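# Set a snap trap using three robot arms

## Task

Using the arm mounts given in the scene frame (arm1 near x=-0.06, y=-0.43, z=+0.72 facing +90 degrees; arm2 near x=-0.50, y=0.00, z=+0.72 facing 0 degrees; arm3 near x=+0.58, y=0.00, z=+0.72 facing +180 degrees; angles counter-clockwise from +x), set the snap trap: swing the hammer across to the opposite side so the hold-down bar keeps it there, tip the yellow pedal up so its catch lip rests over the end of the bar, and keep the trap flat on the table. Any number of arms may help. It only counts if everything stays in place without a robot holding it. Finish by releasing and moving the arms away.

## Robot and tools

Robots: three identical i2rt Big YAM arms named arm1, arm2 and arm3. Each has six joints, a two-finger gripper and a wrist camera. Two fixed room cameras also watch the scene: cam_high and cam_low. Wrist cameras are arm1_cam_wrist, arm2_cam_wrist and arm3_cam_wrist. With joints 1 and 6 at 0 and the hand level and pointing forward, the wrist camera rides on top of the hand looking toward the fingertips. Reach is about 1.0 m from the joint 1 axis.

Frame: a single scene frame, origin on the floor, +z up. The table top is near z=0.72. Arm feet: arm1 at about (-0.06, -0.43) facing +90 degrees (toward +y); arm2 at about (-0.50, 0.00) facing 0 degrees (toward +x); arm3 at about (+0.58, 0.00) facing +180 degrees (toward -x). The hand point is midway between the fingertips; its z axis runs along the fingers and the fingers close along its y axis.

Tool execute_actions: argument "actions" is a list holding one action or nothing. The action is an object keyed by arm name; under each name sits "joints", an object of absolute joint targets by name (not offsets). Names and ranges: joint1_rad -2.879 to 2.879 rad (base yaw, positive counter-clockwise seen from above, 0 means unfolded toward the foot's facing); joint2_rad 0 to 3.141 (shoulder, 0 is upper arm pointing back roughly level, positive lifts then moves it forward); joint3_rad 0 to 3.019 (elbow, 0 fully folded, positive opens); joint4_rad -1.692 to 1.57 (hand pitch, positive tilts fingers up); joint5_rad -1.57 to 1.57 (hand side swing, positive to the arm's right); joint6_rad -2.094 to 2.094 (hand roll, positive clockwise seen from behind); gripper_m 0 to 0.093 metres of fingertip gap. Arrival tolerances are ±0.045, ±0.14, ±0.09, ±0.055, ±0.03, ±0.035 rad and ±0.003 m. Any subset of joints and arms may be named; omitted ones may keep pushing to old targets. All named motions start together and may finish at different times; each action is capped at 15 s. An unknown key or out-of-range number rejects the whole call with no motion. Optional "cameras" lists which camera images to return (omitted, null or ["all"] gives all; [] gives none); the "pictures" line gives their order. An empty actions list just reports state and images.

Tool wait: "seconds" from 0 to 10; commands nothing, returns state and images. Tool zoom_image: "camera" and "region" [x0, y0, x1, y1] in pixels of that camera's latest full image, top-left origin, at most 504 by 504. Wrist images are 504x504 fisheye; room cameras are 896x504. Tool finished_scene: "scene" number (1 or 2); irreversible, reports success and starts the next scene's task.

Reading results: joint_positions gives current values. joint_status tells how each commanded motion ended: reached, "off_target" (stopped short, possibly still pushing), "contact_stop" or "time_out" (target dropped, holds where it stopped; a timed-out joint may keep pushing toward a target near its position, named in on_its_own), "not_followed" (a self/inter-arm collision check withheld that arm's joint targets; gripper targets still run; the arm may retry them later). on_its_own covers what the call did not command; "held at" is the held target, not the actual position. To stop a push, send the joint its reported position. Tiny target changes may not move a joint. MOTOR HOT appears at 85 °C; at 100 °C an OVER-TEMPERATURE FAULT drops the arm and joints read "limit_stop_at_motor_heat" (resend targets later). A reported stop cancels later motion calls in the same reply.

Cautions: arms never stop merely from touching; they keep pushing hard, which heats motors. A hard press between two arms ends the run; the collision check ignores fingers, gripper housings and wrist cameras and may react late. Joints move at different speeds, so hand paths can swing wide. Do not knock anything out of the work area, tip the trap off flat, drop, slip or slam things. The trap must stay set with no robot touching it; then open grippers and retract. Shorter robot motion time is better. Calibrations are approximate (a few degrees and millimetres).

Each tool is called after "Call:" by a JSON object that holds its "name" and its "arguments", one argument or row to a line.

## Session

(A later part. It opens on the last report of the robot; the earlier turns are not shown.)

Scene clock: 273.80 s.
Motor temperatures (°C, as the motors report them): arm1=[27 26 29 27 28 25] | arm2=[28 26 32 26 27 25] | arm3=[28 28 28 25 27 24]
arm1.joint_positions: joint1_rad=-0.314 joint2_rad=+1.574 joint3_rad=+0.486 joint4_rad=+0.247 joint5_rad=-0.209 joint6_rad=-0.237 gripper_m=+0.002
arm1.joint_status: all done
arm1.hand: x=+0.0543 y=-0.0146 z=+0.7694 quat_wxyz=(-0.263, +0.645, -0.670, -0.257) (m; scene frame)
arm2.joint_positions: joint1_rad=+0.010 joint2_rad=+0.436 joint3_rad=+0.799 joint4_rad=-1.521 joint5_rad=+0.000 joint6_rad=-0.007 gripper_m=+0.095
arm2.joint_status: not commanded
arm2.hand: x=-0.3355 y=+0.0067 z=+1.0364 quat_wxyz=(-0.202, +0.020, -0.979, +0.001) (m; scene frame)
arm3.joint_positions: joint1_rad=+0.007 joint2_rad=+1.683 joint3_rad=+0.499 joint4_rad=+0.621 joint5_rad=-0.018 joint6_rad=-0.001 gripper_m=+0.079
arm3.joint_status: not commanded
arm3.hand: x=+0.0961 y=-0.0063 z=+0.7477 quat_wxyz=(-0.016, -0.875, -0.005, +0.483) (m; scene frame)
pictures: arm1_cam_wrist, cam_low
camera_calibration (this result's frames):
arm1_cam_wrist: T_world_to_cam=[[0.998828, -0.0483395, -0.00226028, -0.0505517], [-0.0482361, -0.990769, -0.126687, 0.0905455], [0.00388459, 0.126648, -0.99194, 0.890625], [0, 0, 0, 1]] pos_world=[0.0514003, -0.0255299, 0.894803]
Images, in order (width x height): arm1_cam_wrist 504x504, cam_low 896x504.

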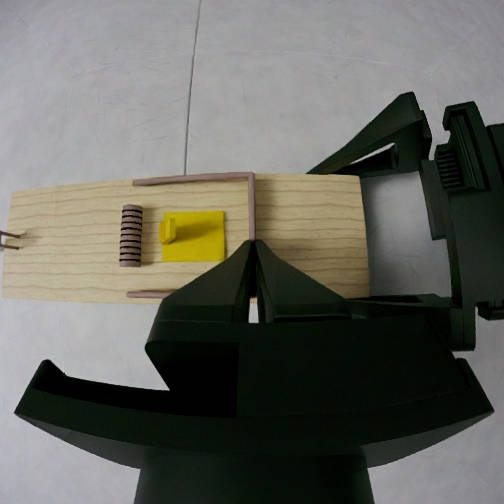

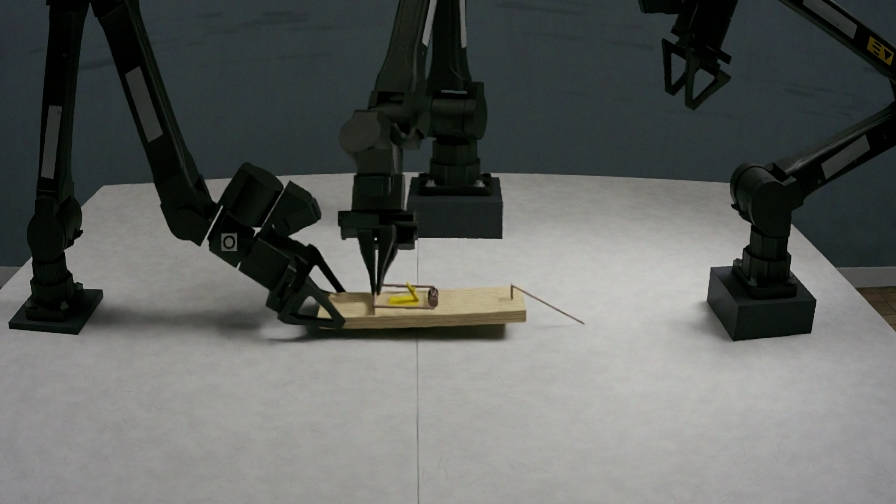

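Call:
{"name": "execute_actions", "arguments": {
  "actions": [
    {"arm1":{"joints":{"joint1_rad":-0.33,"joint2_rad":1.665,"joint4_rad":0.37,"joint5_rad":-0.245,"joint6_rad":-0.244}},"arm3":{"joints":{"joint2_rad":1.74,"joint4_rad":0.57}},"arm2":{"joints":{"joint1_rad":-0.01,"joint2_rad":1.52,"joint3_rad":0.284,"joint4_rad":0.635,"gripper_m":0.093}}}
  ],
  "cameras": ["arm2_cam_wrist","cam_low","cam_high"]
}}

Scene clock: 293.43 s.
Motor temperatures (°C, as the motors report them): arm1=[27 26 29 27 28 25] | arm2=[28 27 31 27 27 25] | arm3=[28 28 28 25 28 24]
arm1.joint_positions: joint1_rad=-0.329 joint2_rad=+1.655 joint3_rad=+0.486 joint4_rad=+0.338 joint5_rad=-0.246 joint6_rad=-0.242 gripper_m=+0.002
arm1.joint_status: all done
arm1.hand: x=+0.0558 y=-0.0111 z=+0.7519 quat_wxyz=(-0.261, +0.645, -0.666, -0.271) (m; scene frame)
arm2.joint_positions: joint1_rad=-0.005 joint2_rad=+1.322 joint3_rad=+0.328 joint4_rad=-0.694 joint5_rad=-0.005 joint6_rad=-0.017 gripper_m=+0.093
arm2.joint_status: joint2_rad time_out (moved +0.886 of +1.084); joint4_rad time_out (moved +0.828 of +2.156); the others done
arm2.on_its_own: joint2_rad reads +1.322 and still pushes toward +1.520 since a time_out; joint4_rad reads -0.694 and still pushes toward -0.437 since a time_out (your +0.635 is given up)
arm2.hand: x=-0.3262 y=+0.0029 z=+0.7240 quat_wxyz=(+0.062, +0.016, -0.998, +0.001) (m; scene frame)
arm3.joint_positions: joint1_rad=+0.008 joint2_rad=+1.710 joint3_rad=+0.506 joint4_rad=+0.605 joint5_rad=-0.004 joint6_rad=-0.006 gripper_m=+0.079
arm3.joint_status: all done
arm3.hand: x=+0.0982 y=-0.0041 z=+0.7341 quat_wxyz=(-0.009, -0.884, -0.004, +0.467) (m; scene frame)
pictures: arm2_cam_wrist, cam_high, cam_low
camera_calibration (this result's frames):
arm2_cam_wrist: T_world_to_cam=[[0.0158942, -0.999873, -0.00143966, 0.00833228], [-0.737852, -0.0127008, 0.674843, -0.720295], [-0.674775, -0.00966385, -0.73796, 0.440718], [0, 0, 0, 1]] pos_world=[-0.234218, 0.00344195, 0.81133]
Images, in order (width x height): arm2_cam_wrist 504x504, cam_high 896x504, cam_low 896x504.

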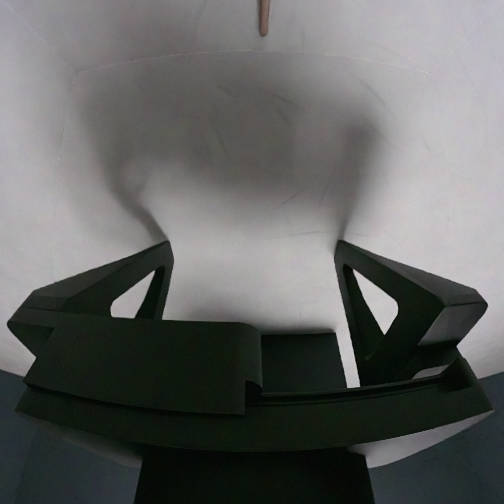

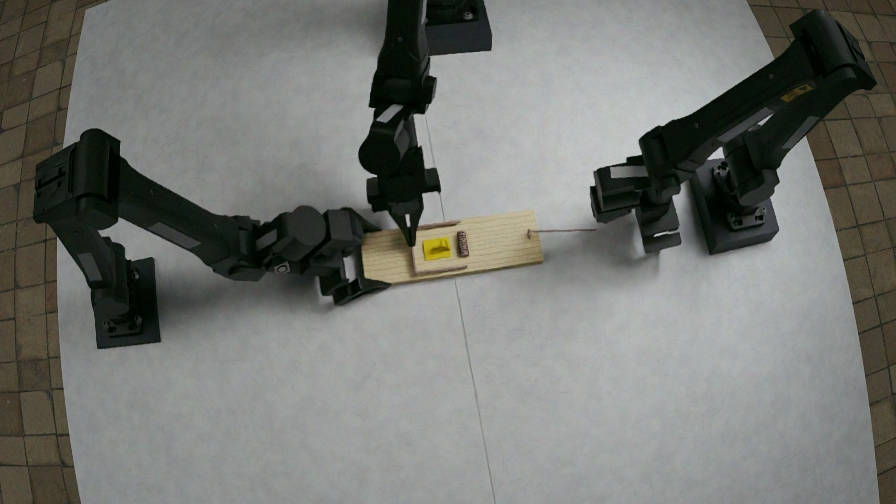

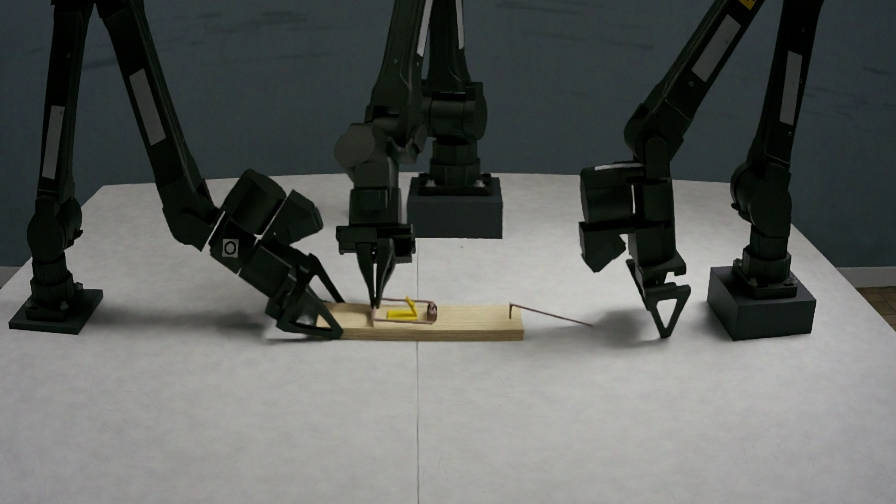

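Hit the table; j4 is slow. Back off (table ≈0.724).

Call:
{"name": "execute_actions", "arguments": {
  "actions": [
    {"arm2":{"joints":{"joint2_rad":1.0,"joint4_rad":-0.69}}}
  ],
  "cameras": []
}}

Call:
{"name": "execute_actions", "arguments": {
  "actions": [
    {"arm2":{"joints":{"joint3_rad":0.284,"joint4_rad":0.635}}}
  ],
  "cameras": []
}}

Call:
{"name": "execute_actions", "arguments": {
  "actions": [
    {"arm2":{"joints":{"joint2_rad":1.54}}}
  ],
  "cameras": ["arm2_cam_wrist","cam_low"]
}}

Scene clock: 301.97 s.
Motor temperatures (°C, as the motors report them): arm1=[27 26 29 27 28 25] | arm2=[28 27 30 28 27 25] | arm3=[28 28 28 25 28 24]
arm1.joint_positions: joint1_rad=-0.329 joint2_rad=+1.655 joint3_rad=+0.486 joint4_rad=+0.338 joint5_rad=-0.246 joint6_rad=-0.242 gripper_m=+0.002
arm1.joint_status: not commanded
arm1.hand: x=+0.0558 y=-0.0111 z=+0.7519 quat_wxyz=(-0.261, +0.645, -0.666, -0.271) (m; scene frame)
arm2.joint_positions: joint1_rad=-0.005 joint2_rad=+1.000 joint3_rad=+0.281 joint4_rad=-0.682 joint5_rad=-0.004 joint6_rad=-0.018 gripper_m=+0.093
arm2.joint_status: all done
arm2.hand: x=-0.2969 y=+0.0036 z=+0.7657 quat_wxyz=(-0.081, +0.017, -0.997, +0.001) (m; scene frame)
arm3.joint_positions: joint1_rad=+0.008 joint2_rad=+1.710 joint3_rad=+0.506 joint4_rad=+0.605 joint5_rad=-0.004 joint6_rad=-0.006 gripper_m=+0.079
arm3.joint_status: not commanded
arm3.hand: x=+0.0982 y=-0.0041 z=+0.7341 quat_wxyz=(-0.009, -0.884, -0.004, +0.467) (m; scene frame)
pictures: none
No camera images: the call's "cameras" was empty. Leave "cameras" out to get every camera's image.

Scene clock: 303.67 s.
Motor temperatures (°C, as the motors report them): arm1=[27 26 29 28 28 25] | arm2=[28 27 31 28 27 25] | arm3=[28 28 28 25 28 24]
arm1.joint_positions: joint1_rad=-0.329 joint2_rad=+1.655 joint3_rad=+0.486 joint4_rad=+0.338 joint5_rad=-0.246 joint6_rad=-0.242 gripper_m=+0.002
arm1.joint_status: not commanded
arm1.hand: x=+0.0558 y=-0.0111 z=+0.7519 quat_wxyz=(-0.261, +0.645, -0.666, -0.271) (m; scene frame)
arm2.joint_positions: joint1_rad=-0.005 joint2_rad=+1.000 joint3_rad=+0.281 joint4_rad=+0.618 joint5_rad=-0.004 joint6_rad=-0.018 gripper_m=+0.093
arm2.joint_status: all done
arm2.hand: x=-0.0922 y=+0.0085 z=+0.9817 quat_wxyz=(-0.668, +0.017, -0.744, +0.001) (m; scene frame)
arm3.joint_positions: joint1_rad=+0.008 joint2_rad=+1.710 joint3_rad=+0.506 joint4_rad=+0.605 joint5_rad=-0.004 joint6_rad=-0.006 gripper_m=+0.079
arm3.joint_status: not commanded
arm3.hand: x=+0.0982 y=-0.0041 z=+0.7341 quat_wxyz=(-0.009, -0.884, -0.004, +0.467) (m; scene frame)
pictures: none
No camera images: the call's "cameras" was empty. Leave "cameras" out to get every camera's image.

Scene clock: 304.83 s.
Motor temperatures (°C, as the motors report them): arm1=[27 26 29 28 28 25] | arm2=[28 27 31 28 27 25] | arm3=[28 28 28 25 28 24]
arm1.joint_positions: joint1_rad=-0.329 joint2_rad=+1.655 joint3_rad=+0.486 joint4_rad=+0.338 joint5_rad=-0.246 joint6_rad=-0.242 gripper_m=+0.002
arm1.joint_status: not commanded
arm1.hand: x=+0.0558 y=-0.0111 z=+0.7519 quat_wxyz=(-0.261, +0.645, -0.666, -0.271) (m; scene frame)
arm2.joint_positions: joint1_rad=-0.005 joint2_rad=+1.529 joint3_rad=+0.281 joint4_rad=+0.624 joint5_rad=-0.004 joint6_rad=-0.018 gripper_m=+0.093
arm2.joint_status: all done
arm2.hand: x=-0.1056 y=+0.0068 z=+0.7779 quat_wxyz=(-0.453, +0.018, -0.892, +0.001) (m; scene frame)
arm3.joint_positions: joint1_rad=+0.008 joint2_rad=+1.710 joint3_rad=+0.506 joint4_rad=+0.605 joint5_rad=-0.004 joint6_rad=-0.006 gripper_m=+0.079
arm3.joint_status: not commanded
arm3.hand: x=+0.0982 y=-0.0041 z=+0.7341 quat_wxyz=(-0.009, -0.884, -0.004, +0.467) (m; scene frame)
pictures: arm2_cam_wrist, cam_low
camera_calibration (this result's frames):
arm2_cam_wrist: T_world_to_cam=[[0.0236127, -0.999714, 0.00378863, 0.00552463], [-0.948433, -0.0235994, -0.316099, 0.154809], [0.316098, 0.00387068, -0.948719, 0.897857], [0, 0, 0, 1]] pos_world=[-0.137115, 0.00570113, 0.900728]
Images, in order (width x height): arm2_cam_wrist 504x504, cam_low 896x504.

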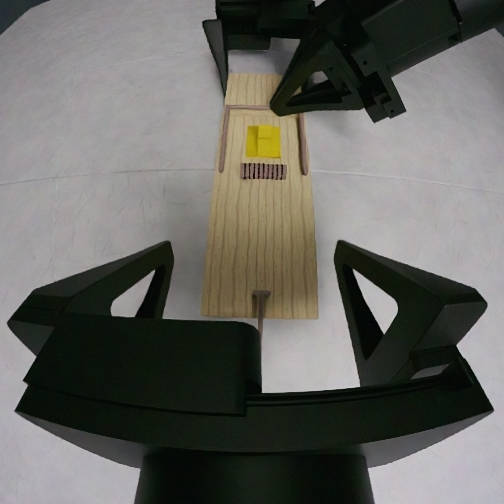

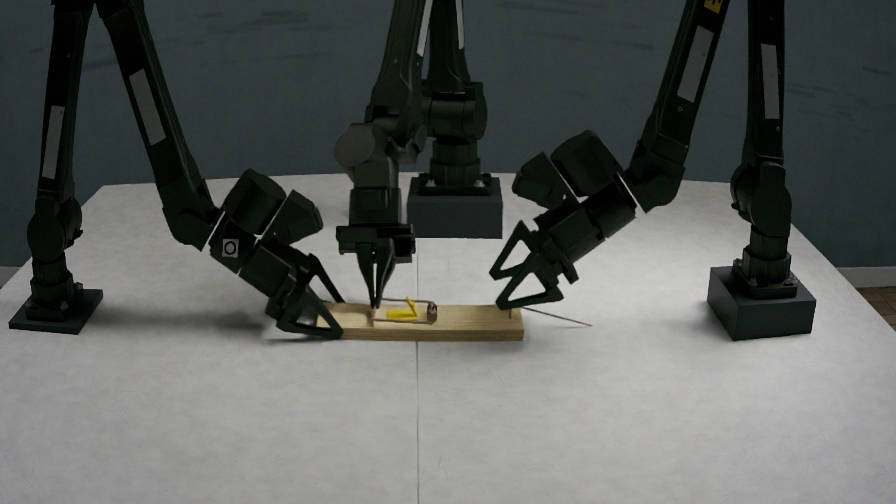

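Call:
{"name": "execute_actions", "arguments": {
  "actions": [
    {"arm2":{"joints":{"joint1_rad":-0.02,"joint2_rad":1.665}}}
  ],
  "cameras": ["arm2_cam_wrist"]
}}

Call:
{"name": "execute_actions", "arguments": {
  "actions": [
    {"arm2":{"joints":{"gripper_m":0.065}}}
  ],
  "cameras": []
}}

Call:
{"name": "execute_actions", "arguments": {
  "actions": [
    {"arm2":{"joints":{"joint2_rad":1.72,"joint4_rad":0.59}},"arm3":{"joints":{"joint2_rad":1.78,"joint4_rad":0.55}},"arm1":{"joints":{"joint1_rad":-0.305,"joint2_rad":1.52,"joint4_rad":0.26,"joint5_rad":-0.211,"joint6_rad":-0.22}}}
  ],
  "cameras": ["arm1_cam_wrist","cam_low"]
}}

Scene clock: 320.27 s.
Motor temperatures (°C, as the motors report them): arm1=[27 26 29 28 28 25] | arm2=[28 27 30 27 27 25] | arm3=[28 27 28 25 28 24]
arm1.joint_positions: joint1_rad=-0.329 joint2_rad=+1.655 joint3_rad=+0.486 joint4_rad=+0.338 joint5_rad=-0.246 joint6_rad=-0.242 gripper_m=+0.002
arm1.joint_status: not commanded
arm1.hand: x=+0.0558 y=-0.0111 z=+0.7519 quat_wxyz=(-0.261, +0.645, -0.666, -0.271) (m; scene frame)
arm2.joint_positions: joint1_rad=-0.011 joint2_rad=+1.657 joint3_rad=+0.281 joint4_rad=+0.625 joint5_rad=-0.004 joint6_rad=-0.016 gripper_m=+0.093
arm2.joint_status: all done
arm2.hand: x=-0.1247 y=+0.0042 z=+0.7317 quat_wxyz=(-0.395, +0.015, -0.918, +0.002) (m; scene frame)
arm3.joint_positions: joint1_rad=+0.008 joint2_rad=+1.710 joint3_rad=+0.506 joint4_rad=+0.605 joint5_rad=-0.004 joint6_rad=-0.006 gripper_m=+0.079
arm3.joint_status: not commanded
arm3.hand: x=+0.0982 y=-0.0041 z=+0.7341 quat_wxyz=(-0.009, -0.884, -0.004, +0.467) (m; scene frame)
pictures: arm2_cam_wrist
camera_calibration (this result's frames):
arm2_cam_wrist: T_world_to_cam=[[0.0167606, -0.999858, 0.00183743, 0.00408101], [-0.9809, -0.0167989, -0.193784, 0.0284902], [0.193787, 0.00144559, -0.981043, 0.868503], [0, 0, 0, 1]] pos_world=[-0.140427, 0.00330353, 0.857552]
Images, in order (width x height): arm2_cam_wrist 504x504.

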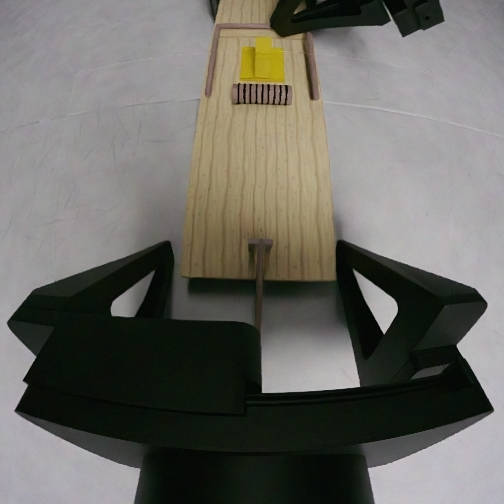

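Scene clock: 320.80 s.
Motor temperatures (°C, as the motors report them): arm1=[27 26 29 28 28 25] | arm2=[28 27 30 27 27 25] | arm3=[28 27 28 25 28 24]
arm1.joint_positions: joint1_rad=-0.329 joint2_rad=+1.657 joint3_rad=+0.486 joint4_rad=+0.341 joint5_rad=-0.247 joint6_rad=-0.242 gripper_m=+0.002
arm1.joint_status: not commanded
arm1.hand: x=+0.0557 y=-0.0108 z=+0.7518 quat_wxyz=(-0.261, +0.645, -0.665, -0.272) (m; scene frame)
arm2.joint_positions: joint1_rad=-0.013 joint2_rad=+1.657 joint3_rad=+0.281 joint4_rad=+0.625 joint5_rad=-0.001 joint6_rad=-0.016 gripper_m=+0.079
arm2.joint_status: gripper_m off_target (ended at +0.079, target +0.065)
arm2.hand: x=-0.1247 y=+0.0028 z=+0.7318 quat_wxyz=(-0.395, +0.013, -0.918, +0.004) (m; scene frame)
arm3.joint_positions: joint1_rad=+0.008 joint2_rad=+1.710 joint3_rad=+0.506 joint4_rad=+0.605 joint5_rad=-0.001 joint6_rad=-0.004 gripper_m=+0.079
arm3.joint_status: not commanded
arm3.hand: x=+0.0982 y=-0.0037 z=+0.7341 quat_wxyz=(-0.008, -0.884, -0.002, +0.467) (m; scene frame)
pictures: none
No camera images: the call's "cameras" was empty. Leave "cameras" out to get every camera's image.

Scene clock: 321.57 s.
Motor temperatures (°C, as the motors report them): arm1=[27 26 29 28 28 25] | arm2=[28 27 30 27 27 25] | arm3=[28 27 28 25 28 24]
arm1.joint_positions: joint1_rad=-0.303 joint2_rad=+1.562 joint3_rad=+0.487 joint4_rad=+0.252 joint5_rad=-0.209 joint6_rad=-0.231 gripper_m=+0.002
arm1.joint_status: all done
arm1.hand: x=+0.0508 y=-0.0101 z=+0.7758 quat_wxyz=(-0.268, +0.645, -0.665, -0.263) (m; scene frame)
arm2.joint_positions: joint1_rad=-0.013 joint2_rad=+1.660 joint3_rad=+0.281 joint4_rad=+0.625 joint5_rad=-0.001 joint6_rad=-0.016 gripper_m=+0.079
arm2.joint_status: all done
arm2.hand: x=-0.1252 y=+0.0028 z=+0.7307 quat_wxyz=(-0.394, +0.013, -0.919, +0.004) (m; scene frame)
arm3.joint_positions: joint1_rad=+0.008 joint2_rad=+1.710 joint3_rad=+0.506 joint4_rad=+0.602 joint5_rad=-0.001 joint6_rad=-0.004 gripper_m=+0.079
arm3.joint_status: all done
arm3.hand: x=+0.0986 y=-0.0037 z=+0.7334 quat_wxyz=(-0.008, -0.885, -0.002, +0.466) (m; scene frame)
pictures: arm1_cam_wrist, cam_low
camera_calibration (this result's frames):
arm1_cam_wrist: T_world_to_cam=[[0.999156, -0.0410672, -0.000578226, -0.0481179], [-0.0407176, -0.988611, -0.144883, 0.10939], [0.00537829, 0.144784, -0.989449, 0.89463], [0, 0, 0, 1]] pos_world=[0.0477198, -0.0233599, 0.901011]
Images, in order (width x height): arm1_cam_wrist 504x504, cam_low 896x504.

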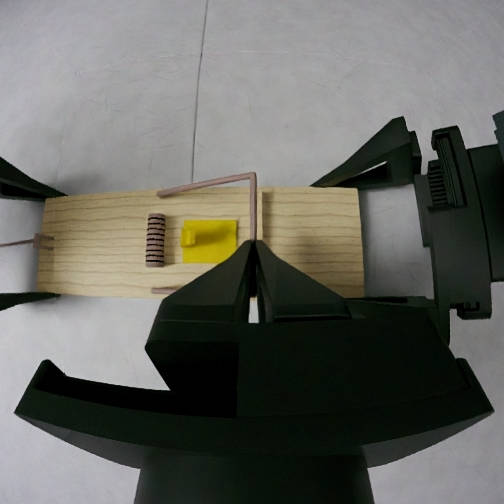

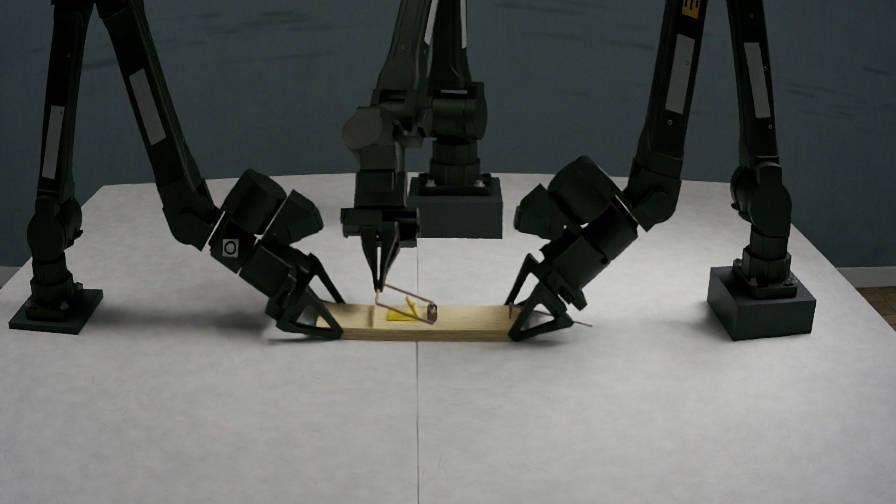

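Call:
{"name": "execute_actions", "arguments": {
  "actions": [
    {"arm1":{"joints":{"joint1_rad":-0.21,"joint2_rad":1.41,"joint4_rad":0.14,"joint5_rad":-0.145,"joint6_rad":-0.155}}}
  ],
  "cameras": ["cam_low"]
}}

Call:
{"name": "execute_actions", "arguments": {
  "actions": [
    {"arm1":{"joints":{"joint1_rad":-0.08,"joint2_rad":1.385,"joint4_rad":0.09,"joint5_rad":-0.055,"joint6_rad":-0.07}}}
  ],
  "cameras": ["arm1_cam_wrist","cam_low"]
}}

Scene clock: 331.77 s.
Motor temperatures (°C, as the motors report them): arm1=[27 26 29 28 28 25] | arm2=[28 27 30 26 27 25] | arm3=[28 27 28 25 28 24]
arm1.joint_positions: joint1_rad=-0.227 joint2_rad=+1.445 joint3_rad=+0.487 joint4_rad=+0.144 joint5_rad=-0.132 joint6_rad=-0.175 gripper_m=+0.002
arm1.joint_status: all done
arm1.hand: x=+0.0308 y=-0.0097 z=+0.8043 quat_wxyz=(-0.275, +0.642, -0.669, -0.253) (m; scene frame)
arm2.joint_positions: joint1_rad=-0.013 joint2_rad=+1.660 joint3_rad=+0.281 joint4_rad=+0.625 joint5_rad=-0.001 joint6_rad=-0.016 gripper_m=+0.079
arm2.joint_status: not commanded
arm2.hand: x=-0.1252 y=+0.0028 z=+0.7307 quat_wxyz=(-0.394, +0.013, -0.919, +0.004) (m; scene frame)
arm3.joint_positions: joint1_rad=+0.008 joint2_rad=+1.710 joint3_rad=+0.506 joint4_rad=+0.602 joint5_rad=-0.001 joint6_rad=-0.004 gripper_m=+0.079
arm3.joint_status: not commanded
arm3.hand: x=+0.0986 y=-0.0037 z=+0.7334 quat_wxyz=(-0.008, -0.885, -0.002, +0.466) (m; scene frame)
pictures: cam_low
Images, in order (width x height): cam_low 896x504.

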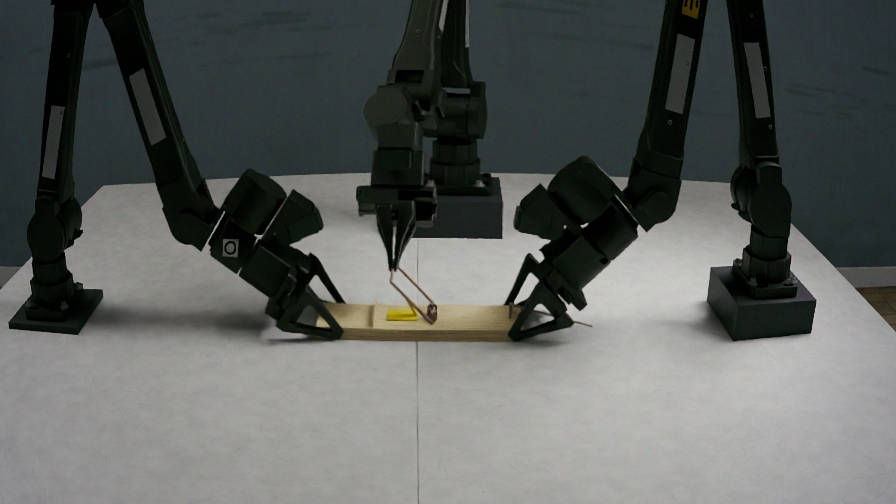

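Scene clock: 333.67 s.
Motor temperatures (°C, as the motors report them): arm1=[27 26 29 28 28 25] | arm2=[28 27 29 26 27 25] | arm3=[28 27 28 25 28 24]
arm1.joint_positions: joint1_rad=-0.141 joint2_rad=+1.399 joint3_rad=+0.488 joint4_rad=+0.098 joint5_rad=-0.016 joint6_rad=-0.108 gripper_m=+0.002
arm1.joint_status: joint1_rad time_out (moved +0.086 of +0.147); joint5_rad time_out (moved +0.115 of +0.077); joint6_rad time_out (moved +0.067 of +0.105); the others done
arm1.on_its_own: joint1_rad reads -0.141 and still pushes toward -0.080 since a time_out; joint5_rad reads -0.016 and still pushes toward -0.055 since a time_out; joint6_rad reads -0.108 and still pushes toward -0.070 since a time_out
arm1.hand: x=+0.0137 y=-0.0090 z=+0.8150 quat_wxyz=(-0.288, +0.635, -0.679, -0.231) (m; scene frame)
arm2.joint_positions: joint1_rad=-0.013 joint2_rad=+1.660 joint3_rad=+0.281 joint4_rad=+0.625 joint5_rad=-0.001 joint6_rad=-0.016 gripper_m=+0.079
arm2.joint_status: not commanded
arm2.hand: x=-0.1252 y=+0.0028 z=+0.7307 quat_wxyz=(-0.394, +0.013, -0.919, +0.004) (m; scene frame)
arm3.joint_positions: joint1_rad=+0.008 joint2_rad=+1.710 joint3_rad=+0.507 joint4_rad=+0.602 joint5_rad=-0.001 joint6_rad=-0.003 gripper_m=+0.079
arm3.joint_status: not commanded
arm3.hand: x=+0.0984 y=-0.0037 z=+0.7335 quat_wxyz=(-0.008, -0.885, -0.002, +0.466) (m; scene frame)
pictures: arm1_cam_wrist, cam_low
camera_calibration (this result's frames):
arm1_cam_wrist: T_world_to_cam=[[0.993487, -0.0997788, 0.0550206, -0.0566947], [-0.0919294, -0.987199, -0.130332, 0.103514], [0.0673206, 0.124425, -0.989943, 0.932847], [0, 0, 0, 1]] pos_world=[0.0030415, -0.0195375, 0.940076]
Images, in order (width x height): arm1_cam_wrist 504x504, cam_low 896x504.

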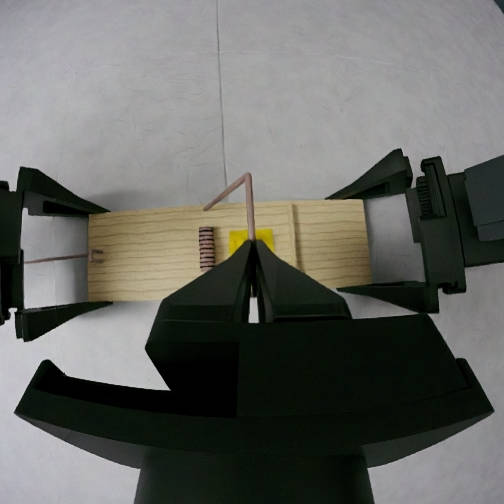

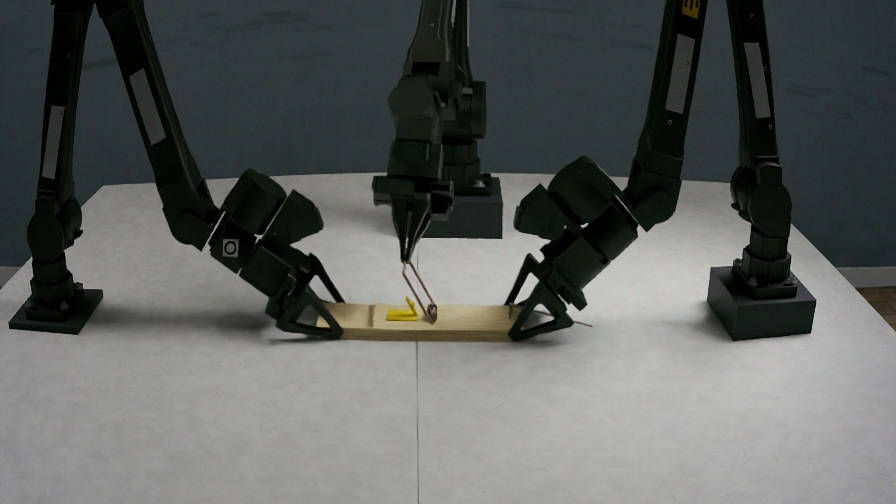

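Call:
{"name": "execute_actions", "arguments": {
  "actions": [
    {"arm1":{"joints":{"joint1_rad":-0.02,"joint2_rad":1.38,"joint4_rad":0.09,"joint5_rad":-0.15,"joint6_rad":-0.04}}}
  ],
  "cameras": ["cam_low"]
}}

Scene clock: 342.20 s.
Motor temperatures (°C, as the motors report them): arm1=[27 26 30 27 29 25] | arm2=[28 27 29 26 27 25] | arm3=[28 27 28 25 28 24]
arm1.joint_positions: joint1_rad=-0.096 joint2_rad=+1.368 joint3_rad=+0.488 joint4_rad=+0.073 joint5_rad=-0.097 joint6_rad=-0.057 gripper_m=+0.002
arm1.joint_status: joint1_rad time_out (moved +0.045 of +0.121); joint5_rad time_out (moved -0.081 of -0.134); the others done
arm1.on_its_own: joint1_rad reads -0.096 and still pushes toward -0.020 since a time_out; joint5_rad reads -0.097 and still pushes toward -0.150 since a time_out
arm1.hand: x=-0.0194 y=-0.0064 z=+0.8242 quat_wxyz=(-0.255, +0.642, -0.669, -0.276) (m; scene frame)
arm2.joint_positions: joint1_rad=-0.013 joint2_rad=+1.660 joint3_rad=+0.281 joint4_rad=+0.625 joint5_rad=-0.001 joint6_rad=-0.016 gripper_m=+0.079
arm2.joint_status: not commanded
arm2.hand: x=-0.1252 y=+0.0028 z=+0.7307 quat_wxyz=(-0.394, +0.013, -0.919, +0.004) (m; scene frame)
arm3.joint_positions: joint1_rad=+0.008 joint2_rad=+1.711 joint3_rad=+0.507 joint4_rad=+0.602 joint5_rad=-0.001 joint6_rad=-0.003 gripper_m=+0.079
arm3.joint_status: not commanded
arm3.hand: x=+0.0983 y=-0.0037 z=+0.7334 quat_wxyz=(-0.008, -0.885, -0.002, +0.466) (m; scene frame)
pictures: cam_low
Images, in order (width x height): cam_low 896x504.

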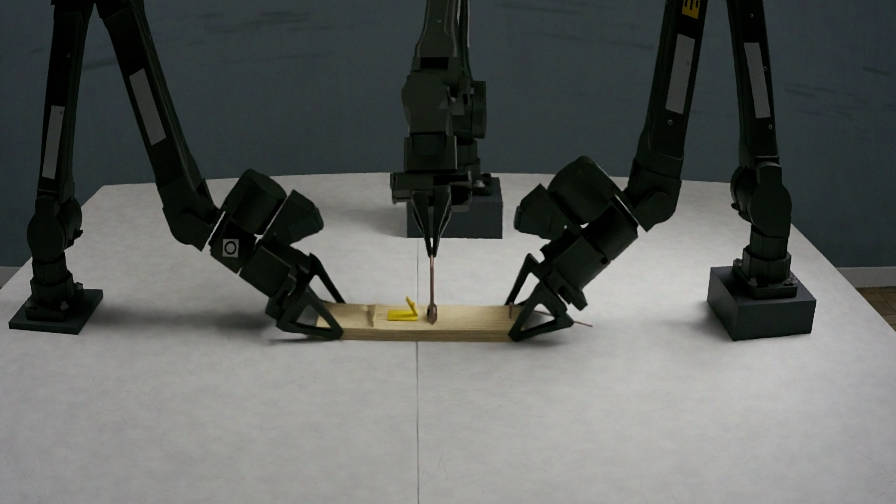

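Call:
{"name": "execute_actions", "arguments": {
  "actions": [
    {"arm1":{"joints":{"joint1_rad":0.11,"joint2_rad":1.42,"joint3_rad":0.46,"joint4_rad":0.11,"joint5_rad":-0.04,"joint6_rad":0.04}},"arm2":{"joints":{"gripper_m":0.093,"joint2_rad":1.66,"joint4_rad":0.63}}}
  ],
  "cameras": ["cam_low","arm1_cam_wrist"]
}}

Scene clock: 357.63 s.
Motor temperatures (°C, as the motors report them): arm1=[27 26 30 27 32 25] | arm2=[28 27 29 26 27 25] | arm3=[28 27 28 25 28 24]
arm1.joint_positions: joint1_rad=+0.050 joint2_rad=+1.393 joint3_rad=+0.483 joint4_rad=+0.108 joint5_rad=+0.006 joint6_rad=+0.029 gripper_m=+0.002
arm1.joint_status: joint1_rad time_out (moved +0.146 of +0.206); joint5_rad time_out (moved +0.103 of +0.057); the others done
arm1.on_its_own: joint1_rad reads +0.050 and still pushes toward +0.110 since a time_out; joint5_rad reads +0.006 and still pushes toward -0.040 since a time_out
arm1.hand: x=-0.0637 y=-0.0029 z=+0.8179 quat_wxyz=(-0.258, +0.648, -0.663, -0.273) (m; scene frame)
arm2.joint_positions: joint1_rad=-0.013 joint2_rad=+1.659 joint3_rad=+0.281 joint4_rad=+0.627 joint5_rad=-0.006 joint6_rad=-0.013 gripper_m=+0.093
arm2.joint_status: all done
arm2.hand: x=-0.1242 y=+0.0036 z=+0.7317 quat_wxyz=(-0.396, +0.013, -0.918, +0.001) (m; scene frame)
arm3.joint_positions: joint1_rad=+0.004 joint2_rad=+1.735 joint3_rad=+0.541 joint4_rad=+0.601 joint5_rad=+0.008 joint6_rad=+0.003 gripper_m=+0.079
arm3.joint_status: not commanded
arm3.hand: x=+0.0846 y=-0.0005 z=+0.7336 quat_wxyz=(-0.005, -0.883, +0.005, +0.470) (m; scene frame)
pictures: arm1_cam_wrist, cam_low
camera_calibration (this result's frames):
arm1_cam_wrist: T_world_to_cam=[[0.99941, -0.0242555, -0.0243213, 0.0861219], [-0.0274862, -0.989376, -0.14276, 0.117058], [-0.0206002, 0.143344, -0.989458, 0.934169], [0, 0, 0, 1]] pos_world=[-0.0636096, -0.016005, 0.943128]
Images, in order (width x height): arm1_cam_wrist 504x504, cam_low 896x504.

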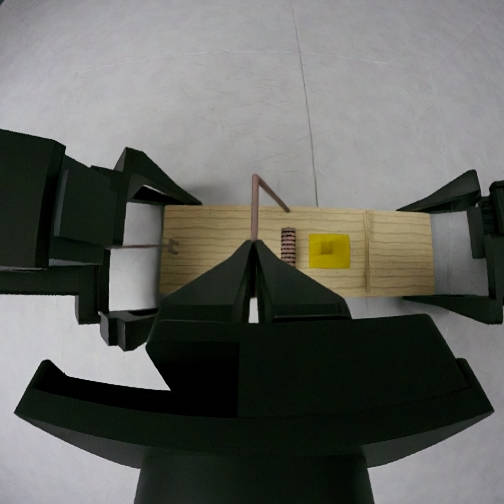

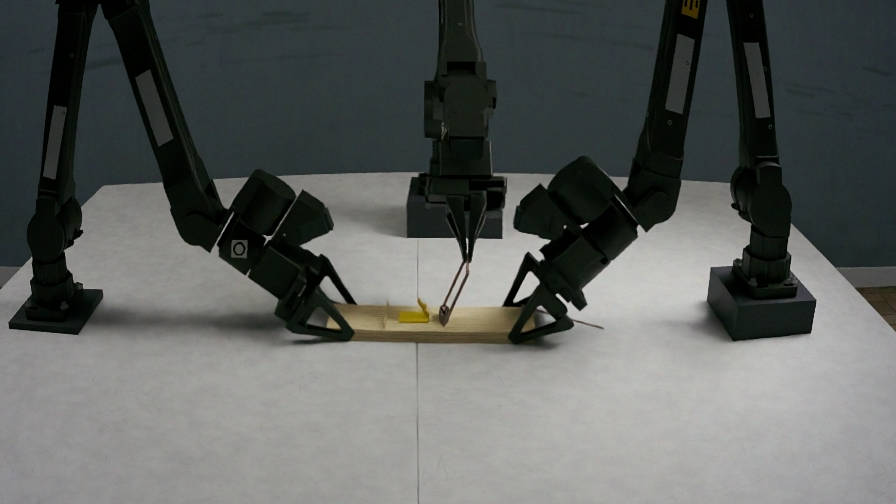

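Call:
{"name": "execute_actions", "arguments": {
  "actions": [
    {"arm2":{"joints":{"joint2_rad":1.57}},"arm3":{"joints":{"joint3_rad":0.49}},"arm1":{"joints":{"joint2_rad":1.47,"joint3_rad":0.43,"joint4_rad":0.13}}}
  ],
  "cameras": []
}}

Call:
{"name": "execute_actions", "arguments": {
  "actions": [
    {"arm2":{"joints":{"joint2_rad":1.40,"joint3_rad":0.1}}}
  ],
  "cameras": ["cam_low"]
}}

Scene clock: 377.20 s.
Motor temperatures (°C, as the motors report them): arm1=[27 26 29 27 32 25] | arm2=[28 27 29 26 27 25] | arm3=[28 27 28 25 28 24]
arm1.joint_positions: joint1_rad=+0.061 joint2_rad=+1.409 joint3_rad=+0.469 joint4_rad=+0.152 joint5_rad=-0.005 joint6_rad=+0.034 gripper_m=+0.002
arm1.joint_status: all done
arm1.on_its_own: joint1_rad reads +0.061 and still pushes toward +0.110 since a time_out; joint5_rad reads -0.005 and still pushes toward -0.040 since a time_out
arm1.hand: x=-0.0702 y=-0.0037 z=+0.8130 quat_wxyz=(-0.256, +0.650, -0.658, -0.282) (m; scene frame)
arm2.joint_positions: joint1_rad=-0.013 joint2_rad=+1.568 joint3_rad=+0.281 joint4_rad=+0.627 joint5_rad=-0.004 joint6_rad=-0.013 gripper_m=+0.093
arm2.joint_status: all done
arm2.hand: x=-0.1099 y=+0.0037 z=+0.7644 quat_wxyz=(-0.437, +0.012, -0.899, +0.002) (m; scene frame)
arm3.joint_positions: joint1_rad=+0.004 joint2_rad=+1.735 joint3_rad=+0.541 joint4_rad=+0.601 joint5_rad=+0.008 joint6_rad=+0.003 gripper_m=+0.079
arm3.joint_status: all done
arm3.hand: x=+0.0846 y=-0.0005 z=+0.7336 quat_wxyz=(-0.005, -0.883, +0.005, +0.470) (m; scene frame)
pictures: none
No camera images: the call's "cameras" was empty. Leave "cameras" out to get every camera's image.

Scene clock: 378.13 s.
Motor temperatures (°C, as the motors report them): arm1=[27 26 29 27 32 25] | arm2=[28 27 29 26 27 25] | arm3=[28 27 28 25 28 24]
arm1.joint_positions: joint1_rad=+0.061 joint2_rad=+1.409 joint3_rad=+0.469 joint4_rad=+0.152 joint5_rad=-0.005 joint6_rad=+0.034 gripper_m=+0.002
arm1.joint_status: not commanded
arm1.on_its_own: joint1_rad reads +0.061 and still pushes toward +0.110 since a time_out; joint5_rad reads -0.005 and still pushes toward -0.040 since a time_out
arm1.hand: x=-0.0702 y=-0.0037 z=+0.8130 quat_wxyz=(-0.256, +0.650, -0.658, -0.282) (m; scene frame)
arm2.joint_positions: joint1_rad=-0.013 joint2_rad=+1.402 joint3_rad=+0.096 joint4_rad=+0.627 joint5_rad=-0.004 joint6_rad=-0.013 gripper_m=+0.093
arm2.joint_status: all done
arm2.hand: x=-0.1834 y=+0.0030 z=+0.7652 quat_wxyz=(-0.429, +0.012, -0.903, +0.002) (m; scene frame)
arm3.joint_positions: joint1_rad=+0.004 joint2_rad=+1.735 joint3_rad=+0.541 joint4_rad=+0.601 joint5_rad=+0.008 joint6_rad=+0.003 gripper_m=+0.079
arm3.joint_status: not commanded
arm3.hand: x=+0.0846 y=-0.0005 z=+0.7336 quat_wxyz=(-0.005, -0.883, +0.005, +0.470) (m; scene frame)
pictures: cam_low
Images, in order (width x height): cam_low 896x504.

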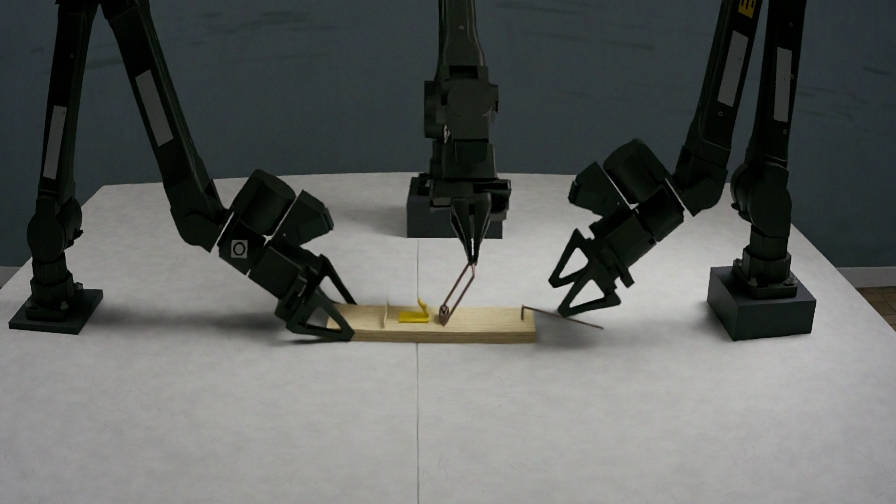

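Call:
{"name": "execute_actions", "arguments": {
  "actions": [
    {"arm1":{"joints":{"joint1_rad":0.205,"joint2_rad":1.59,"joint3_rad":0.41,"joint4_rad":0.18,"joint5_rad":0.09,"joint6_rad":0.125}}}
  ],
  "cameras": ["cam_low","arm1_cam_wrist"]
}}

Scene clock: 386.13 s.
Motor temperatures (°C, as the motors report them): arm1=[27 26 29 27 32 25] | arm2=[28 27 29 26 27 25] | arm3=[28 27 28 25 28 24]
arm1.joint_positions: joint1_rad=+0.176 joint2_rad=+1.525 joint3_rad=+0.467 joint4_rad=+0.237 joint5_rad=+0.114 joint6_rad=+0.116 gripper_m=+0.002
arm1.joint_status: joint4_rad off_target (ended at +0.237, target +0.180); the others done
arm1.hand: x=-0.0995 y=-0.0046 z=+0.7811 quat_wxyz=(-0.262, +0.649, -0.665, -0.261) (m; scene frame)
arm2.joint_positions: joint1_rad=-0.013 joint2_rad=+1.402 joint3_rad=+0.096 joint4_rad=+0.627 joint5_rad=-0.004 joint6_rad=-0.013 gripper_m=+0.093
arm2.joint_status: not commanded
arm2.hand: x=-0.1834 y=+0.0030 z=+0.7652 quat_wxyz=(-0.429, +0.012, -0.903, +0.002) (m; scene frame)
arm3.joint_positions: joint1_rad=+0.004 joint2_rad=+1.735 joint3_rad=+0.541 joint4_rad=+0.601 joint5_rad=+0.008 joint6_rad=+0.003 gripper_m=+0.079
arm3.joint_status: not commanded
arm3.hand: x=+0.0846 y=-0.0005 z=+0.7336 quat_wxyz=(-0.005, -0.883, +0.005, +0.470) (m; scene frame)
pictures: arm1_cam_wrist, cam_low
camera_calibration (this result's frames):
arm1_cam_wrist: T_world_to_cam=[[0.999377, -0.0350373, -0.00430717, 0.105256], [-0.0352996, -0.990757, -0.130978, 0.0991316], [0.000321744, 0.131048, -0.991376, 0.900844], [0, 0, 0, 1]] pos_world=[-0.10198, -0.0161506, 0.906512]
Images, in order (width x height): arm1_cam_wrist 504x504, cam_low 896x504.

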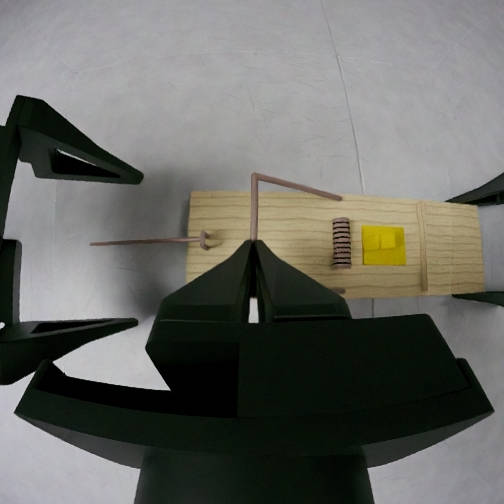

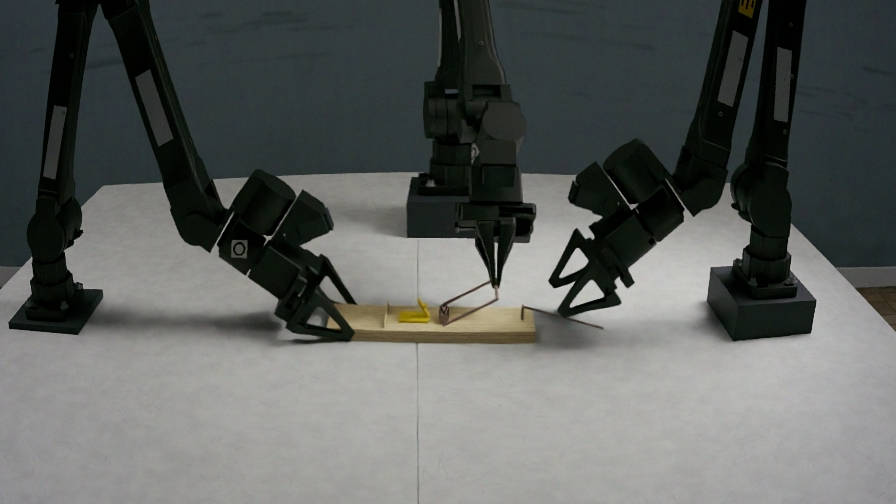

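Call:
{"name": "execute_actions", "arguments": {
  "actions": [
    {"arm1":{"joints":{"joint1_rad":0.215,"joint2_rad":1.72,"joint3_rad":0.39,"joint4_rad":0.29,"joint5_rad":0.13,"joint6_rad":0.145}}}
  ],
  "cameras": ["cam_low","arm1_cam_wrist","arm2_cam_wrist"]
}}

Call:
{"name": "zoom_image", "arguments": {
  "camera": "cam_low",
  "region": [370, 250, 620, 360]
}}

Scene clock: 395.63 s.
Motor temperatures (°C, as the motors report them): arm1=[27 26 28 27 31 25] | arm2=[28 27 29 26 27 25] | arm3=[28 27 27 25 28 24]
arm1.joint_positions: joint1_rad=+0.205 joint2_rad=+1.644 joint3_rad=+0.459 joint4_rad=+0.358 joint5_rad=+0.141 joint6_rad=+0.138 gripper_m=+0.002
arm1.joint_status: joint4_rad time_out (moved +0.121 of +0.053); the others done
arm1.on_its_own: joint4_rad reads +0.358 and still pushes toward +0.290 since a time_out
arm1.hand: x=-0.1073 y=-0.0057 z=+0.7508 quat_wxyz=(-0.263, +0.648, -0.667, -0.257) (m; scene frame)
arm2.joint_positions: joint1_rad=-0.013 joint2_rad=+1.402 joint3_rad=+0.096 joint4_rad=+0.627 joint5_rad=-0.004 joint6_rad=-0.013 gripper_m=+0.093
arm2.joint_status: not commanded
arm2.hand: x=-0.1834 y=+0.0030 z=+0.7652 quat_wxyz=(-0.429, +0.012, -0.903, +0.002) (m; scene frame)
arm3.joint_positions: joint1_rad=+0.004 joint2_rad=+1.735 joint3_rad=+0.541 joint4_rad=+0.601 joint5_rad=+0.006 joint6_rad=+0.003 gripper_m=+0.079
arm3.joint_status: not commanded
arm3.hand: x=+0.0846 y=-0.0007 z=+0.7336 quat_wxyz=(-0.005, -0.883, +0.004, +0.470) (m; scene frame)
pictures: arm1_cam_wrist, arm2_cam_wrist, cam_low
camera_calibration (this result's frames):
arm1_cam_wrist: T_world_to_cam=[[0.99914, -0.0414314, 0.00136089, 0.108549], [-0.0409169, -0.990936, -0.127953, 0.090967], [0.00664983, 0.127787, -0.991779, 0.871851], [0, 0, 0, 1]] pos_world=[-0.110532, -0.0167717, 0.876175]
arm2_cam_wrist: T_world_to_cam=[[0.0129073, -0.999917, -0.0000825122, 0.00462539], [-0.964147, -0.0124237, -0.265079, 0.0349712], [0.265056, 0.00350102, -0.964227, 0.912936], [0, 0, 0, 1]] pos_world=[-0.208322, 0.00186327, 0.889548]
Images, in order (width x height): arm1_cam_wrist 504x504, arm2_cam_wrist 504x504, cam_low 896x504.

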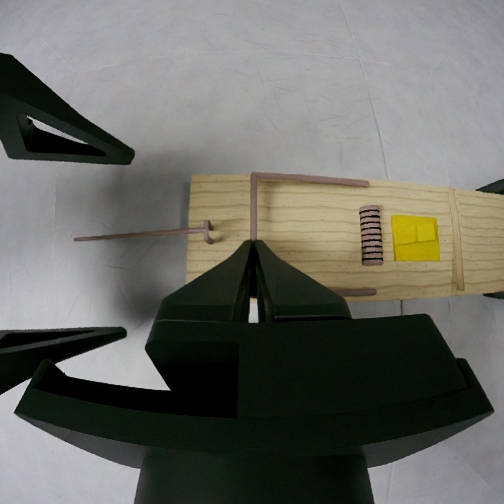

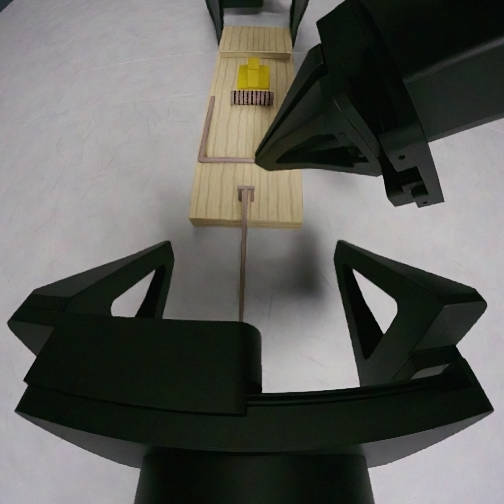

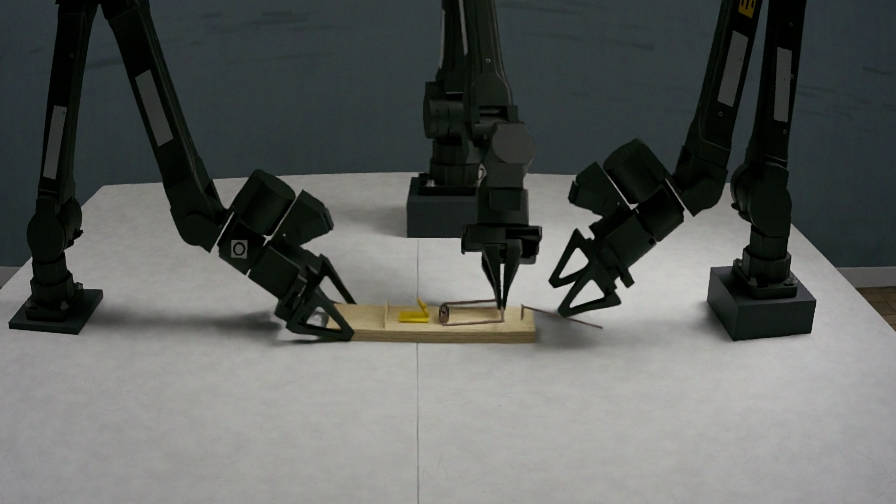

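Region (370, 250, 620, 360) of cam_low's 896x504 image, scaled by 2.016, with more detail than that image has; it fills the top 222 rows of this view, and the rest is white.

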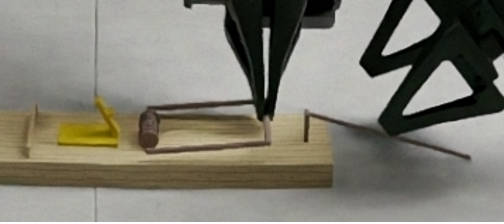

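Call:
{"name": "execute_actions", "arguments": {
  "actions": [
    {"arm2":{"joints":{"joint1_rad":0.018,"joint2_rad":1.30,"joint3_rad":0.185,"joint4_rad":0.33,"gripper_m":0.03}}}
  ],
  "cameras": []
}}

Call:
{"name": "execute_actions", "arguments": {
  "actions": [
    {"arm2":{"joints":{"joint2_rad":1.40}}}
  ],
  "cameras": ["cam_low","arm2_cam_wrist"]
}}

Scene clock: 423.03 s.
Motor temperatures (°C, as the motors report them): arm1=[27 25 28 27 30 25] | arm2=[28 27 29 26 27 25] | arm3=[28 27 27 25 28 24]
arm1.joint_positions: joint1_rad=+0.205 joint2_rad=+1.644 joint3_rad=+0.459 joint4_rad=+0.358 joint5_rad=+0.141 joint6_rad=+0.138 gripper_m=+0.002
arm1.joint_status: not commanded
arm1.on_its_own: joint4_rad reads +0.358 and still pushes toward +0.290 since a time_out
arm1.hand: x=-0.1073 y=-0.0057 z=+0.7508 quat_wxyz=(-0.263, +0.648, -0.667, -0.257) (m; scene frame)
arm2.joint_positions: joint1_rad=+0.010 joint2_rad=+1.297 joint3_rad=+0.176 joint4_rad=+0.341 joint5_rad=-0.004 joint6_rad=-0.013 gripper_m=+0.030
arm2.joint_status: all done
arm2.hand: x=-0.1745 y=+0.0106 z=+0.7694 quat_wxyz=(-0.382, +0.023, -0.924, -0.002) (m; scene frame)
arm3.joint_positions: joint1_rad=+0.004 joint2_rad=+1.735 joint3_rad=+0.541 joint4_rad=+0.601 joint5_rad=+0.006 joint6_rad=+0.003 gripper_m=+0.079
arm3.joint_status: not commanded
arm3.hand: x=+0.0846 y=-0.0007 z=+0.7336 quat_wxyz=(-0.005, -0.883, +0.004, +0.470) (m; scene frame)
pictures: none
No camera images: the call's "cameras" was empty. Leave "cameras" out to get every camera's image.

Scene clock: 423.77 s.
Motor temperatures (°C, as the motors report them): arm1=[27 25 28 27 30 25] | arm2=[28 27 29 26 27 25] | arm3=[28 27 27 25 28 24]
arm1.joint_positions: joint1_rad=+0.205 joint2_rad=+1.644 joint3_rad=+0.459 joint4_rad=+0.358 joint5_rad=+0.141 joint6_rad=+0.138 gripper_m=+0.002
arm1.joint_status: not commanded
arm1.on_its_own: joint4_rad reads +0.358 and still pushes toward +0.290 since a time_out
arm1.hand: x=-0.1073 y=-0.0057 z=+0.7508 quat_wxyz=(-0.263, +0.648, -0.667, -0.257) (m; scene frame)
arm2.joint_positions: joint1_rad=+0.010 joint2_rad=+1.394 joint3_rad=+0.176 joint4_rad=+0.339 joint5_rad=-0.004 joint6_rad=-0.013 gripper_m=+0.030
arm2.joint_status: all done
arm2.hand: x=-0.1896 y=+0.0099 z=+0.7403 quat_wxyz=(-0.336, +0.023, -0.942, -0.002) (m; scene frame)
arm3.joint_positions: joint1_rad=+0.004 joint2_rad=+1.735 joint3_rad=+0.541 joint4_rad=+0.601 joint5_rad=+0.006 joint6_rad=+0.003 gripper_m=+0.079
arm3.joint_status: not commanded
arm3.hand: x=+0.0846 y=-0.0007 z=+0.7336 quat_wxyz=(-0.005, -0.883, +0.004, +0.470) (m; scene frame)
pictures: arm2_cam_wrist, cam_low
camera_calibration (this result's frames):
arm2_cam_wrist: T_world_to_cam=[[0.034179, -0.999416, -0.000324507, 0.0157802], [-0.997168, -0.0340804, -0.0670445, -0.130152], [0.0669943, 0.0026151, -0.99775, 0.877804], [0, 0, 0, 1]] pos_world=[-0.18913, 0.00903982, 0.867108]
Images, in order (width x height): arm2_cam_wrist 504x504, cam_low 896x504.

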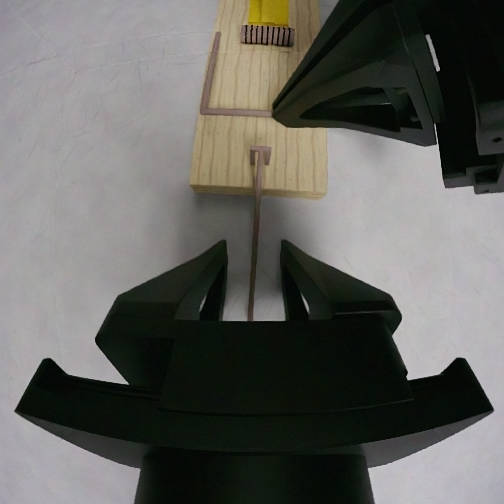

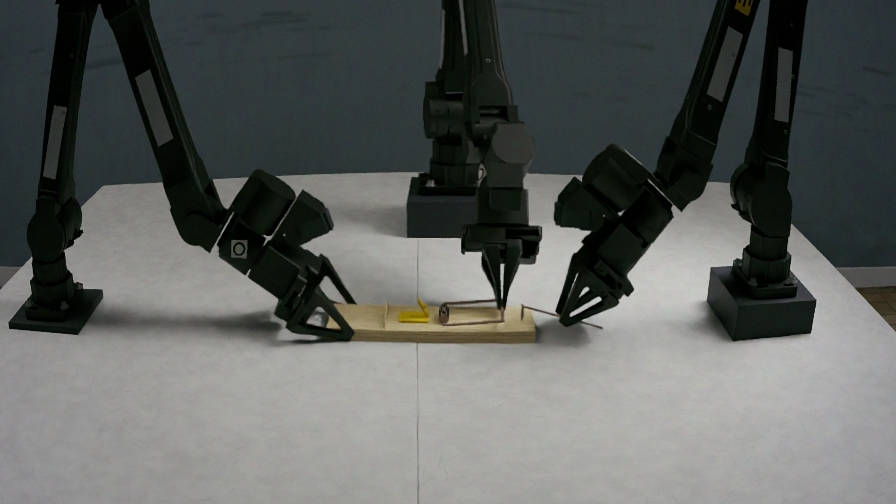

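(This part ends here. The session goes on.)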